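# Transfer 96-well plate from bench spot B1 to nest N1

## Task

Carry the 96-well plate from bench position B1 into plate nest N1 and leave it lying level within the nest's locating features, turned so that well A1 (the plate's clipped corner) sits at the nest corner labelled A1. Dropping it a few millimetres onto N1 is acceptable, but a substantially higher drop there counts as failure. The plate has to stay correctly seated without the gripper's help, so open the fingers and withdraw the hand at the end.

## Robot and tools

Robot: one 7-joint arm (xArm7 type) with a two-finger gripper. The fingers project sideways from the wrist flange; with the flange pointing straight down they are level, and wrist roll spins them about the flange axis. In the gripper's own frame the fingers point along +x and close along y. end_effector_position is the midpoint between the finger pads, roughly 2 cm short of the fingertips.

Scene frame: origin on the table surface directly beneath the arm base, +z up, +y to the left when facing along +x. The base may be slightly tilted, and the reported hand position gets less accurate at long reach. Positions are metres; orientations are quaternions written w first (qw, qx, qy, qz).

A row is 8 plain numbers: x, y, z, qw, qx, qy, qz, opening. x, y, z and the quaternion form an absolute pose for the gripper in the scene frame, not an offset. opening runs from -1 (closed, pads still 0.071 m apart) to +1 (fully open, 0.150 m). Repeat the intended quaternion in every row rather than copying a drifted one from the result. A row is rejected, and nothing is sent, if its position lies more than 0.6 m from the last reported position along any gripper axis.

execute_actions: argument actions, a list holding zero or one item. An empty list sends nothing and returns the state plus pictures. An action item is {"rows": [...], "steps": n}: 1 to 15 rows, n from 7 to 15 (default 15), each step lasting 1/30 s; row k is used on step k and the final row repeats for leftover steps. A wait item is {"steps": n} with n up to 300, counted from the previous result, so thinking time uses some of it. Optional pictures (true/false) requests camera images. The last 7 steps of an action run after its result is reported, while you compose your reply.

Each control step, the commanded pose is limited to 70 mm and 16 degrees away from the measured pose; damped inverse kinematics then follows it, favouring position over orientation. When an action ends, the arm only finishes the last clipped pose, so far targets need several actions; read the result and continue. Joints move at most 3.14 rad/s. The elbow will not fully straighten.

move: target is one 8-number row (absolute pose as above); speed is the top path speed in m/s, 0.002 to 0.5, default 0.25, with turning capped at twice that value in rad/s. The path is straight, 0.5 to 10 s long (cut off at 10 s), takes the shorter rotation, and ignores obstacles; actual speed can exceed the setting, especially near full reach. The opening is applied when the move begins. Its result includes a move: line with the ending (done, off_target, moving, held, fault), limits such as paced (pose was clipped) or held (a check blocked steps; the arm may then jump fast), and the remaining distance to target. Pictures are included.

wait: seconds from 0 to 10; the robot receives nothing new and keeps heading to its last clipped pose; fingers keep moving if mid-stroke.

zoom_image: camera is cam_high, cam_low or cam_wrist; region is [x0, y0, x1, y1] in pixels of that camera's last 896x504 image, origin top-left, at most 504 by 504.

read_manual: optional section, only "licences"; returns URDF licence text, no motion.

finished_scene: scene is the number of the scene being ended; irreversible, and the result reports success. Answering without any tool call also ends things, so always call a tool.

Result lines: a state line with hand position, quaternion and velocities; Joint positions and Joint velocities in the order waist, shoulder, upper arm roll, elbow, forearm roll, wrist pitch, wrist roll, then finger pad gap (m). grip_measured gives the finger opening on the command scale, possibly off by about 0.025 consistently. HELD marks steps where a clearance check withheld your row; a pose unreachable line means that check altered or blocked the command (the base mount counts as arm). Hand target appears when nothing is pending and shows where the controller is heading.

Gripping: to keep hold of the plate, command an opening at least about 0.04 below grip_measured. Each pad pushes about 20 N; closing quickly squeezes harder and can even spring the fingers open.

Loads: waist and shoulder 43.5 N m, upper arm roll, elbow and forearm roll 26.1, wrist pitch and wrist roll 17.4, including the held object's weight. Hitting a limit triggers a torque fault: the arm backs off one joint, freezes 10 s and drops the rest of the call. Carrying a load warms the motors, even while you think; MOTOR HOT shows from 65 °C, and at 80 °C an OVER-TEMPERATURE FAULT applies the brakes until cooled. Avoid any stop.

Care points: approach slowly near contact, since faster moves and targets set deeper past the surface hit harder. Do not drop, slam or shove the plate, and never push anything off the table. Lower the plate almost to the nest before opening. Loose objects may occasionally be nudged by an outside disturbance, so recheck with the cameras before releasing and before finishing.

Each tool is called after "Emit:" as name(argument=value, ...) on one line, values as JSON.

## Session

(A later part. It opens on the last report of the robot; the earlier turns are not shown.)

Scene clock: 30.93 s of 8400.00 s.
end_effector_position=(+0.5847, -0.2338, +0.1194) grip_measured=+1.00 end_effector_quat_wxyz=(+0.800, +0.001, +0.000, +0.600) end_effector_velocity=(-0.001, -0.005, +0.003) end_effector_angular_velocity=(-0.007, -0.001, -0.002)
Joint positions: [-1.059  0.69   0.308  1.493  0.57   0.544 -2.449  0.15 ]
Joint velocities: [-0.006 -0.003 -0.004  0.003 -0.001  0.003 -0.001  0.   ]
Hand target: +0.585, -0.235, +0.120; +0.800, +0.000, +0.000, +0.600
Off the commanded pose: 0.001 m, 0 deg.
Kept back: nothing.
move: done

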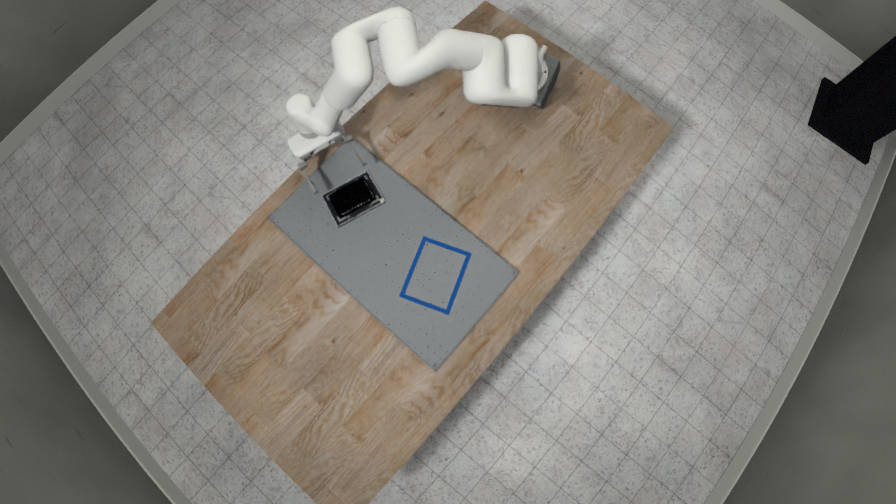

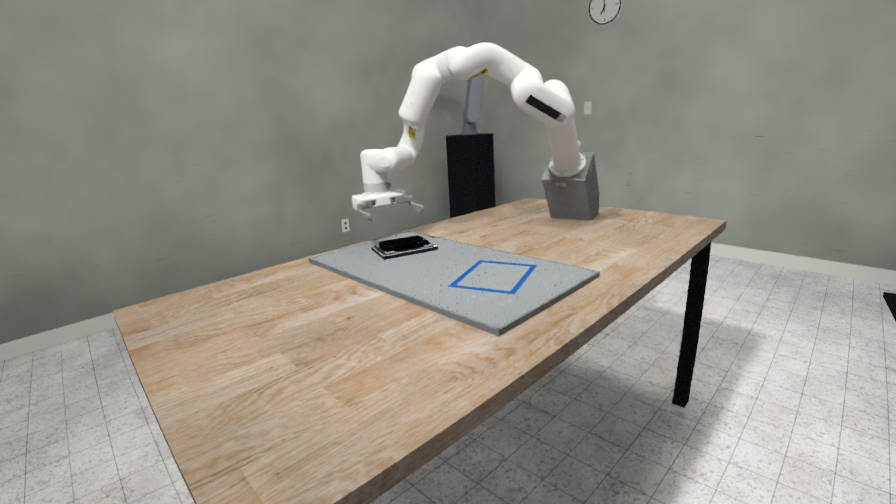

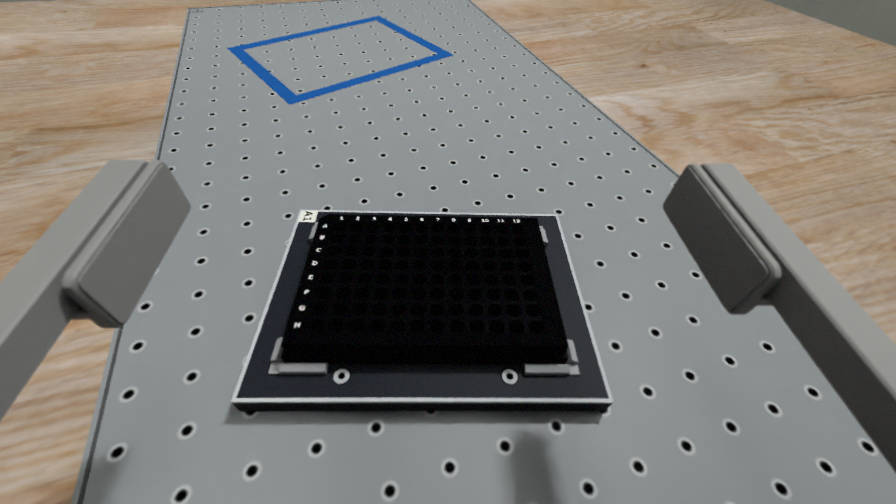

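Emit:
move(target=[0.6009, -0.1774, 0.043, 0.8002, 0, 0, 0.5997, 1], speed=0.15)

Emit:
move(target=[0.6009, -0.1774, 0.043, 0.8002, 0, 0, 0.5997, 0.3], speed=0.03)

Emit:
move(target=[0.6024, -0.1778, 0.045, 0.8002, 0, 0, 0.5997, 0.3], speed=0.02)

Emit:
move(target=[0.6024, -0.1778, 0.043, 0.8002, 0, 0, 0.5997, 0.3], speed=0.02)

Emit:
move(target=[0.6024, -0.1778, 0.043, 0.8002, 0, 0, 0.5997, 1], speed=0.03)

Emit:
move(target=[0.585, -0.235, 0.12, 0.8002, 0, 0, 0.5997, 1], speed=0.15)

Emit:
zoom_image(camera="cam_low", region=[350, 210, 450, 270])

Scene clock: 32.63 s of 8400.00 s.
end_effector_position=(+0.6013, -0.1784, +0.0434) grip_measured=+1.00 end_effector_quat_wxyz=(+0.800, -0.001, -0.000, +0.600) end_effector_velocity=(+0.000, +0.007, -0.003) end_effector_angular_velocity=(+0.010, +0.003, +0.004)
Joint positions: [-0.916  0.8    0.32   1.514  0.572  0.383 -2.376  0.15 ]
Joint velocities: [ 0.008  0.004  0.004 -0.001 -0.    -0.     0.002  0.   ]
Hand target: +0.601, -0.178, +0.043; +0.800, -0.000, -0.000, +0.600
Off the commanded pose: 0.001 m, 0 deg.
Kept back: nothing.
move: done

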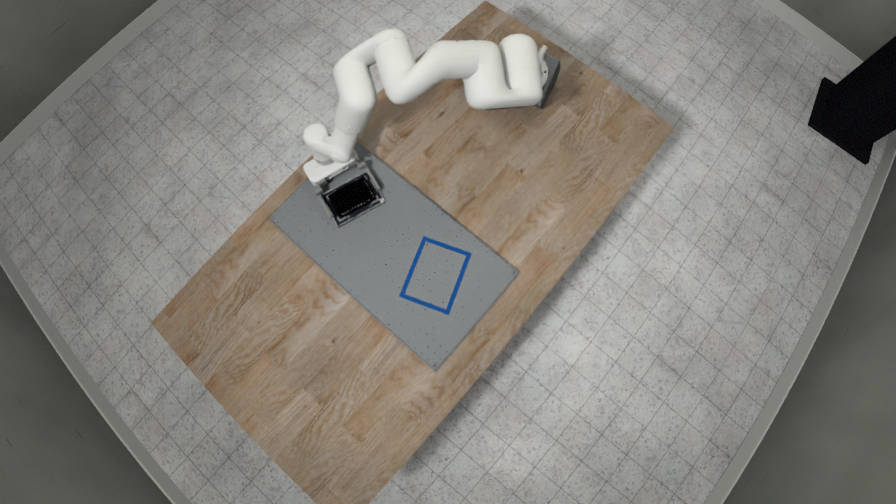

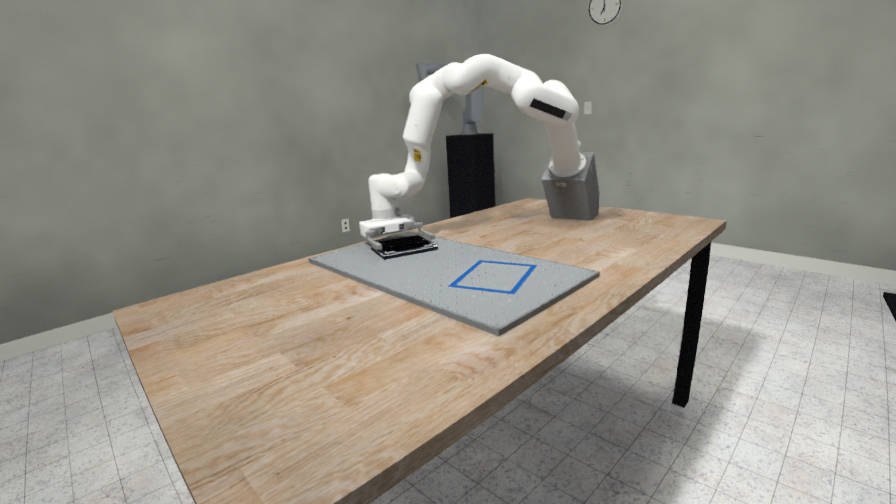

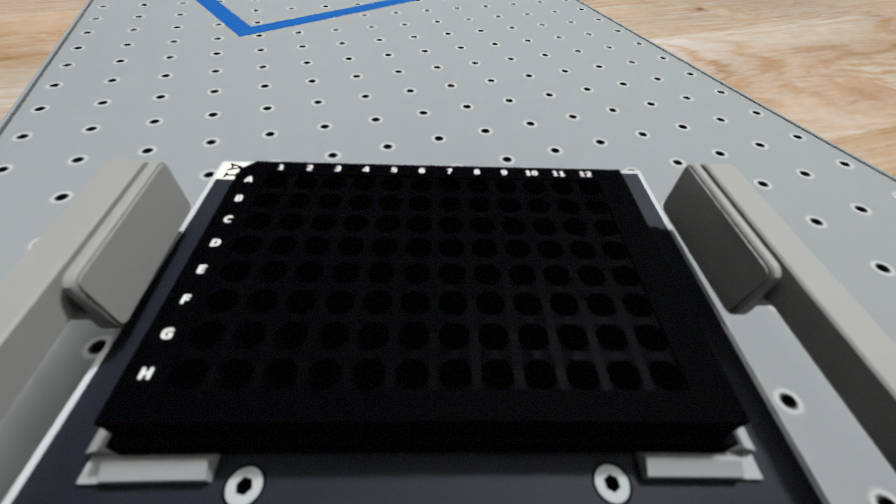

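Scene clock: 33.33 s of 8400.00 s.
end_effector_position=(+0.6008, -0.1779, +0.0432) grip_measured=+0.37 end_effector_quat_wxyz=(+0.800, -0.000, +0.000, +0.600) end_effector_velocity=(+0.001, +0.001, +0.000) end_effector_angular_velocity=(+0.001, -0.001, +0.001)
Joint positions: [-0.915  0.799  0.32   1.512  0.572  0.382 -2.376  0.125]
Joint velocities: [ 0.002 -0.001  0.001  0.     0.001 -0.     0.001 -0.   ]
Hand target: +0.601, -0.177, +0.043; +0.800, +0.000, -0.000, +0.600
Off the commanded pose: 0.001 m, 0 deg.
Kept back: nothing.
move: done

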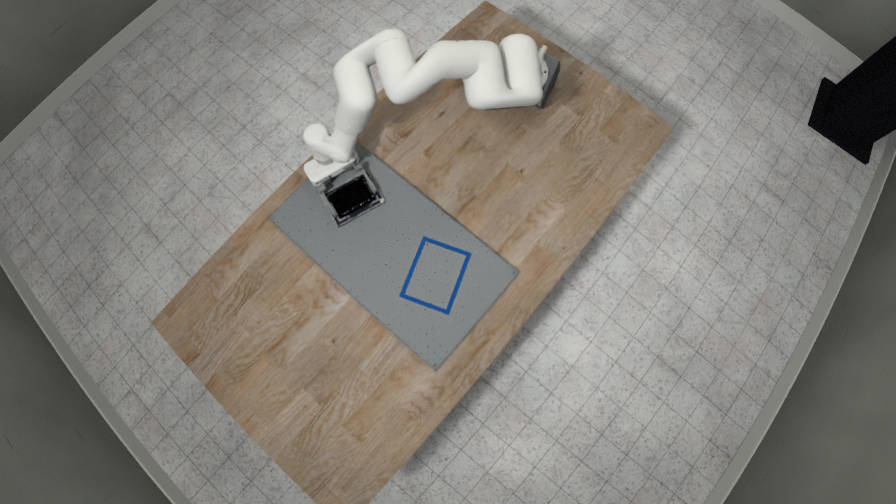

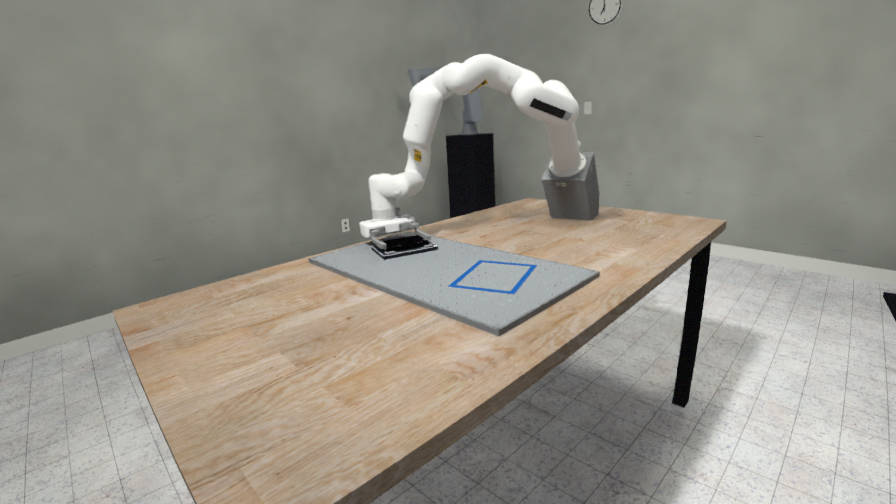

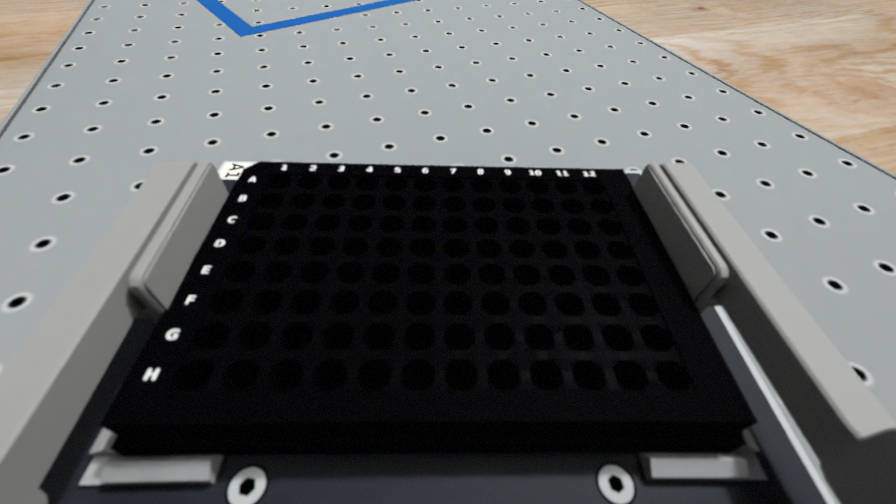

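Scene clock: 34.03 s of 8400.00 s.
end_effector_position=(+0.6015, -0.1776, +0.0443) grip_measured=+0.37 end_effector_quat_wxyz=(+0.800, +0.001, +0.000, +0.600) end_effector_velocity=(+0.001, -0.001, +0.002) end_effector_angular_velocity=(-0.001, -0.001, +0.000)
Joint positions: [-0.914  0.796  0.318  1.512  0.57   0.388 -2.372  0.125]
Joint velocities: [-0.001 -0.003 -0.001  0.001 -0.     0.002  0.     0.   ]
Hand target: +0.602, -0.178, +0.045; +0.800, -0.000, -0.000, +0.600
Off the commanded pose: 0.001 m, 0 deg.
Kept back: nothing.
move: done

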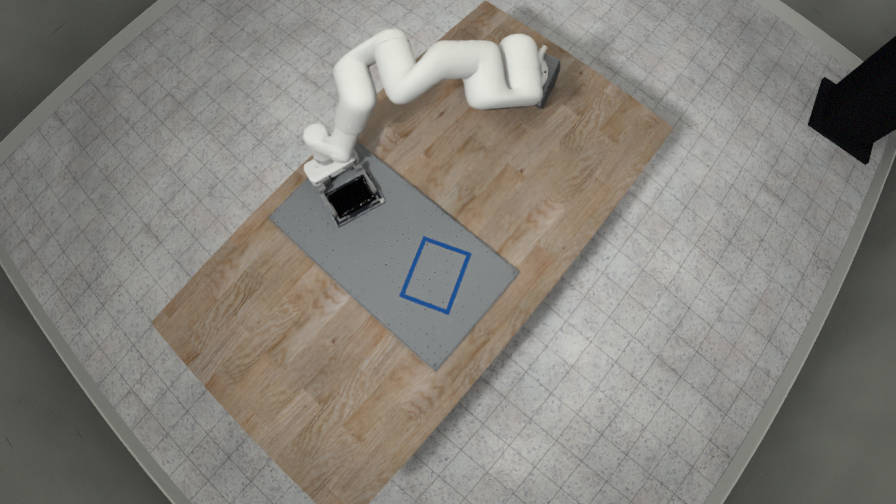

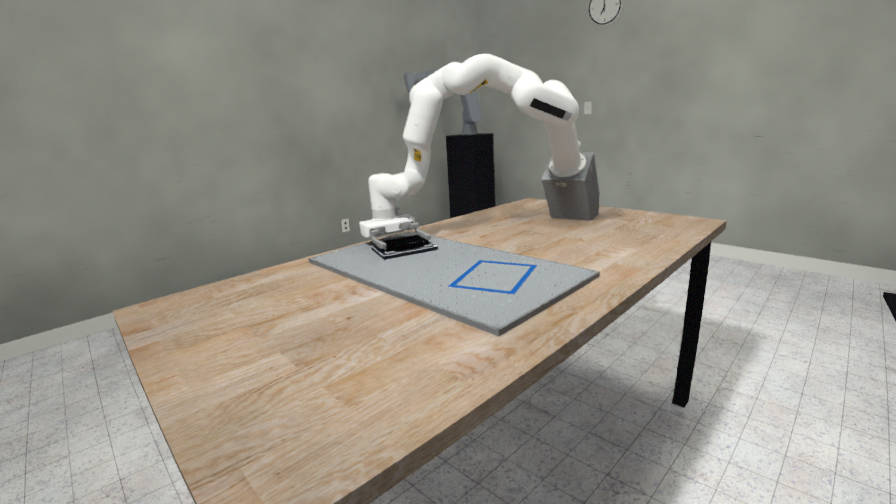

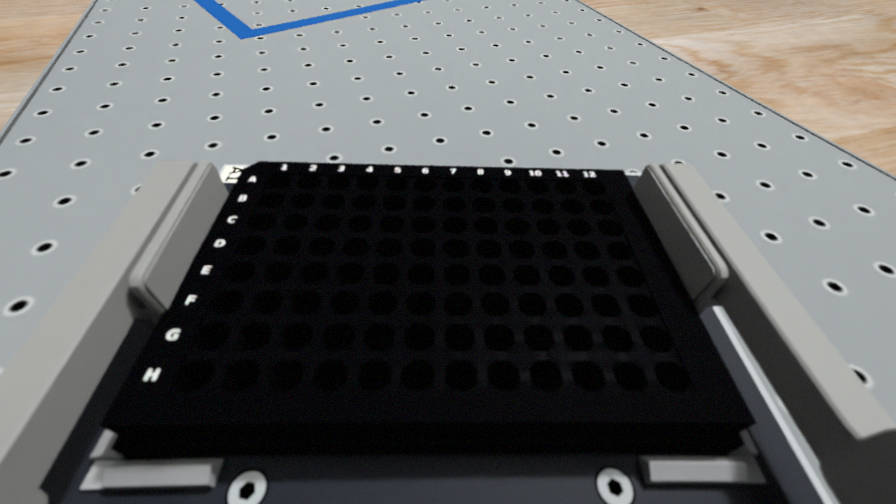

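Scene clock: 34.73 s of 8400.00 s.
end_effector_position=(+0.6020, -0.1778, +0.0433) grip_measured=+0.37 end_effector_quat_wxyz=(+0.800, +0.000, +0.000, +0.600) end_effector_velocity=(+0.001, +0.000, +0.000) end_effector_angular_velocity=(-0.002, -0.002, +0.000)
Joint positions: [-0.912  0.8    0.317  1.517  0.57   0.387 -2.373  0.125]
Joint velocities: [ 0.003 -0.    -0.001  0.002  0.001 -0.001  0.001 -0.   ]
Hand target: +0.602, -0.178, +0.043; +0.800, -0.000, -0.000, +0.600
Off the commanded pose: 0.001 m, 0 deg.
Kept back: nothing.
move: done

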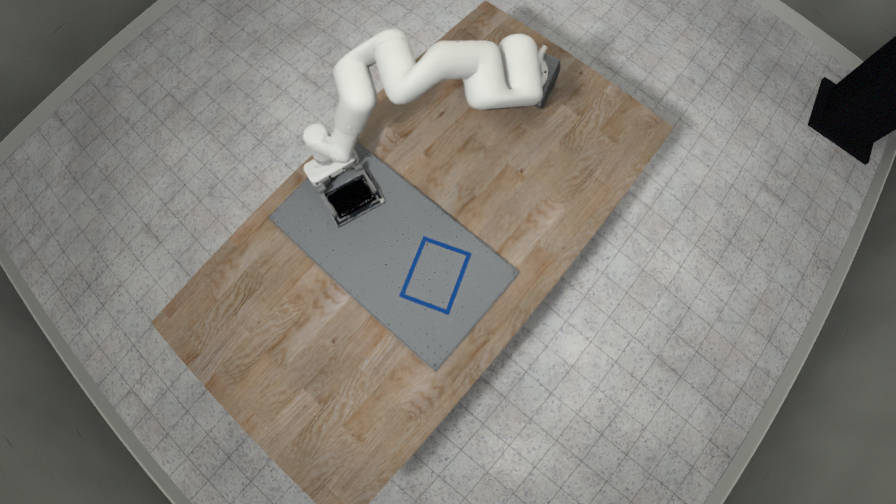

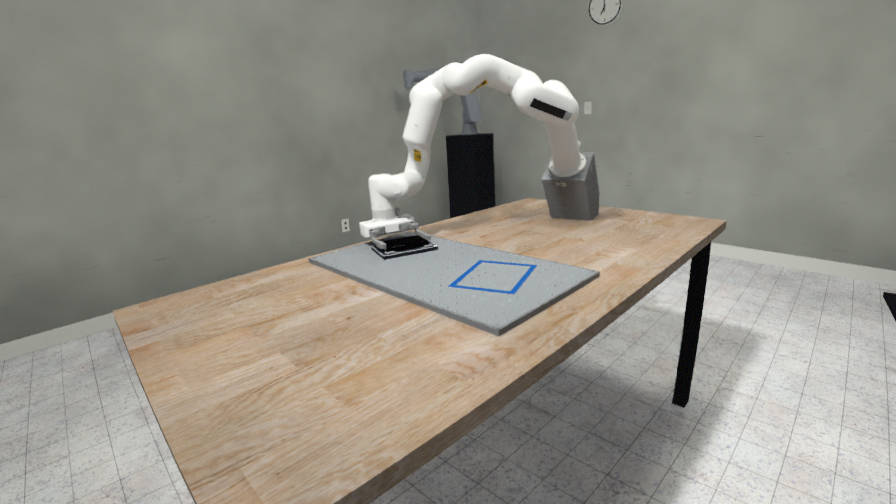

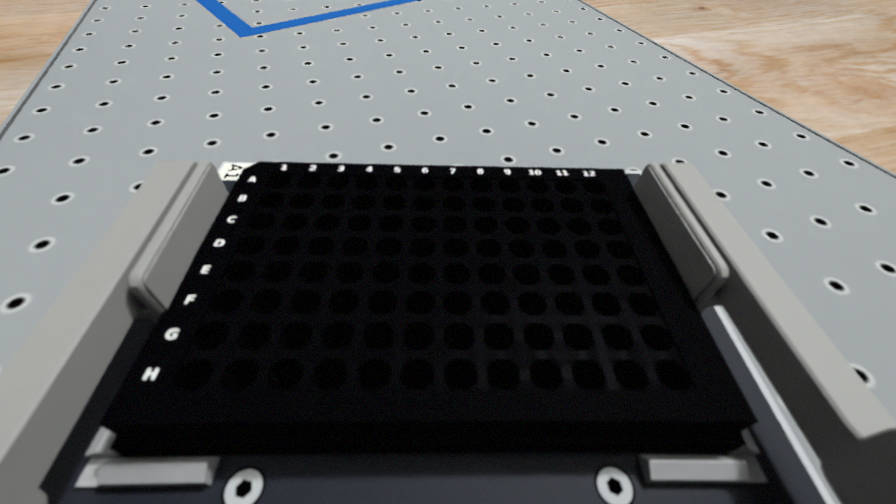

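Scene clock: 35.43 s of 8400.00 s.
end_effector_position=(+0.6025, -0.1778, +0.0430) grip_measured=+1.00 end_effector_quat_wxyz=(+0.800, -0.000, -0.000, +0.600) end_effector_velocity=(-0.001, -0.001, -0.000) end_effector_angular_velocity=(-0.001, +0.002, -0.002)
Joint positions: [-0.912  0.801  0.318  1.518  0.569  0.386 -2.371  0.15 ]
Joint velocities: [-0.     0.001 -0.002 -0.001 -0.     0.     0.     0.   ]
Hand target: +0.602, -0.178, +0.043; +0.800, -0.000, +0.000, +0.600
Off the commanded pose: 0.000 m, 0 deg.
Kept back: nothing.
move: done

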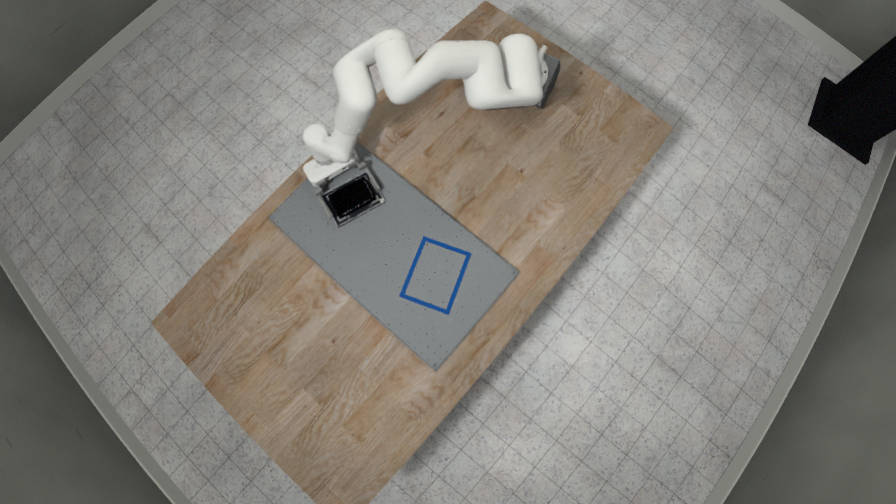

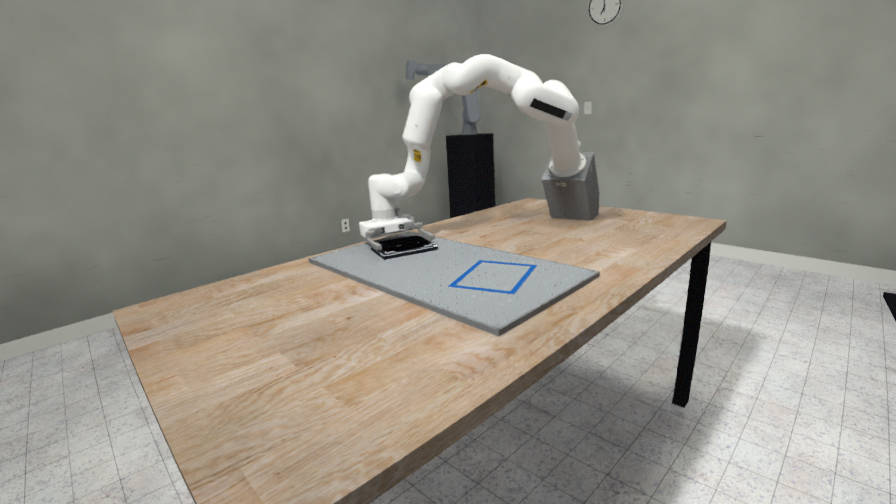

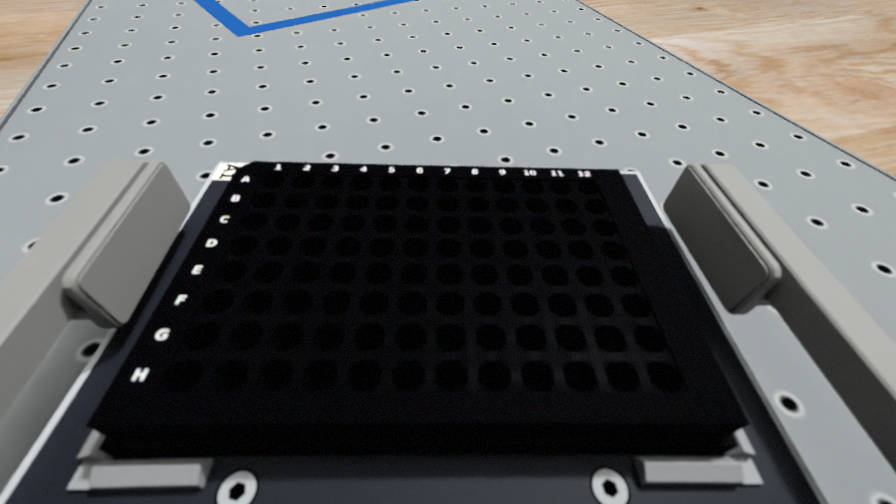

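Scene clock: 36.50 s of 8400.00 s.
end_effector_position=(+0.5847, -0.2338, +0.1194) grip_measured=+1.00 end_effector_quat_wxyz=(+0.800, +0.001, +0.000, +0.600) end_effector_velocity=(-0.002, -0.006, +0.003) end_effector_angular_velocity=(-0.007, -0.000, -0.004)
Joint positions: [-1.059  0.69   0.308  1.493  0.571  0.544 -2.449  0.15 ]
Joint velocities: [-0.007 -0.003 -0.005  0.002 -0.001  0.004 -0.002  0.   ]
Hand target: +0.585, -0.235, +0.120; +0.800, +0.000, +0.000, +0.600
Off the commanded pose: 0.001 m, 0 deg.
Kept back: nothing.
move: done

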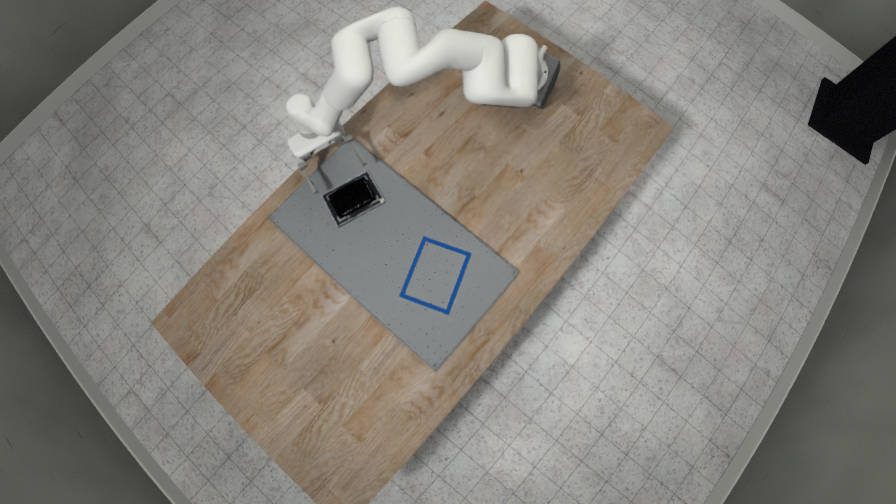

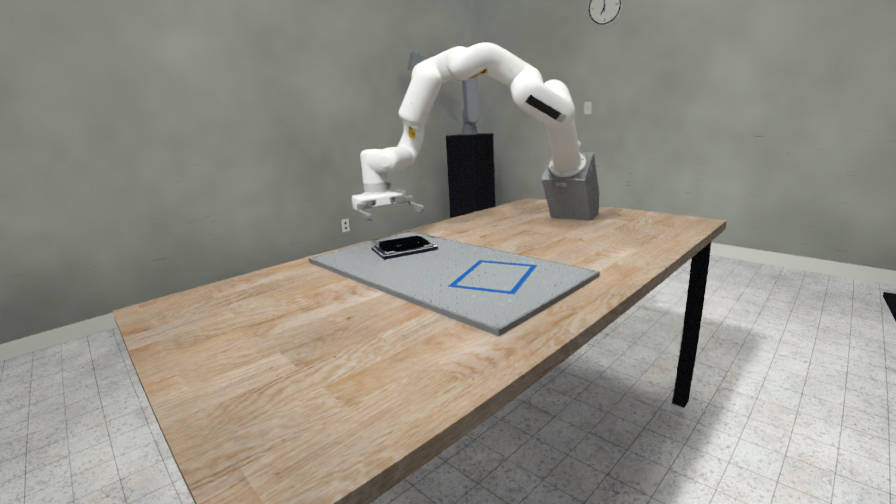

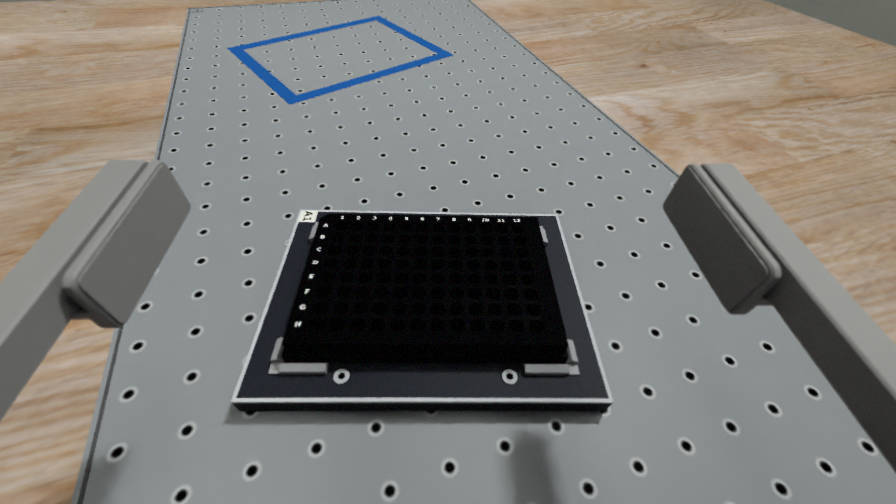

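Region (350, 210, 450, 270) of cam_low's 896x504 image, scaled by 5.040, with more detail than that image has; it fills the top 302 rows of this view, and the rest is white.

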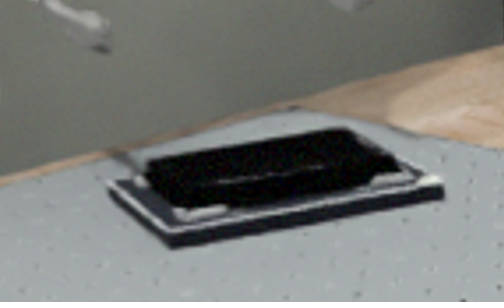

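Emit:
zoom_image(camera="cam_low", region=[370, 230, 440, 262])

Emit:
zoom_image(camera="cam_high", region=[320, 165, 395, 230])

Emit:
zoom_image(camera="cam_wrist", region=[230, 200, 430, 400])

Region (370, 230, 440, 262) of cam_low's 896x504 image, scaled by 7.200, with more detail than that image has; it fills the top 230 rows of this view, and the rest is white.

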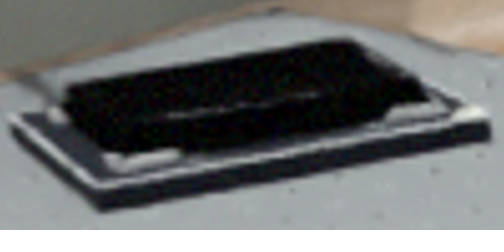

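Region (320, 165, 395, 230) of cam_high's 896x504 image, scaled by 6.720, with more detail than that image has; it fills the top 437 rows of this view, and the rest is white.

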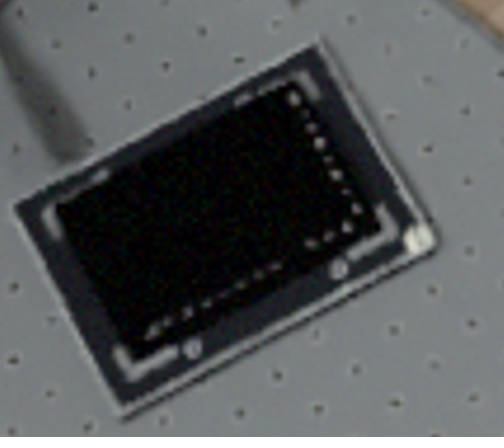

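Region (230, 200, 430, 400) of cam_wrist's 896x504 image, scaled by 2.520, with more detail than that image has.

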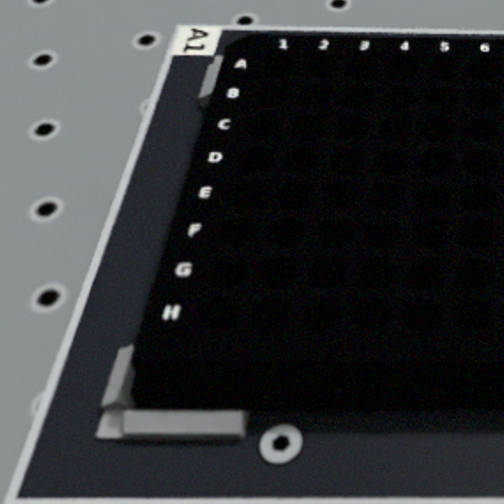

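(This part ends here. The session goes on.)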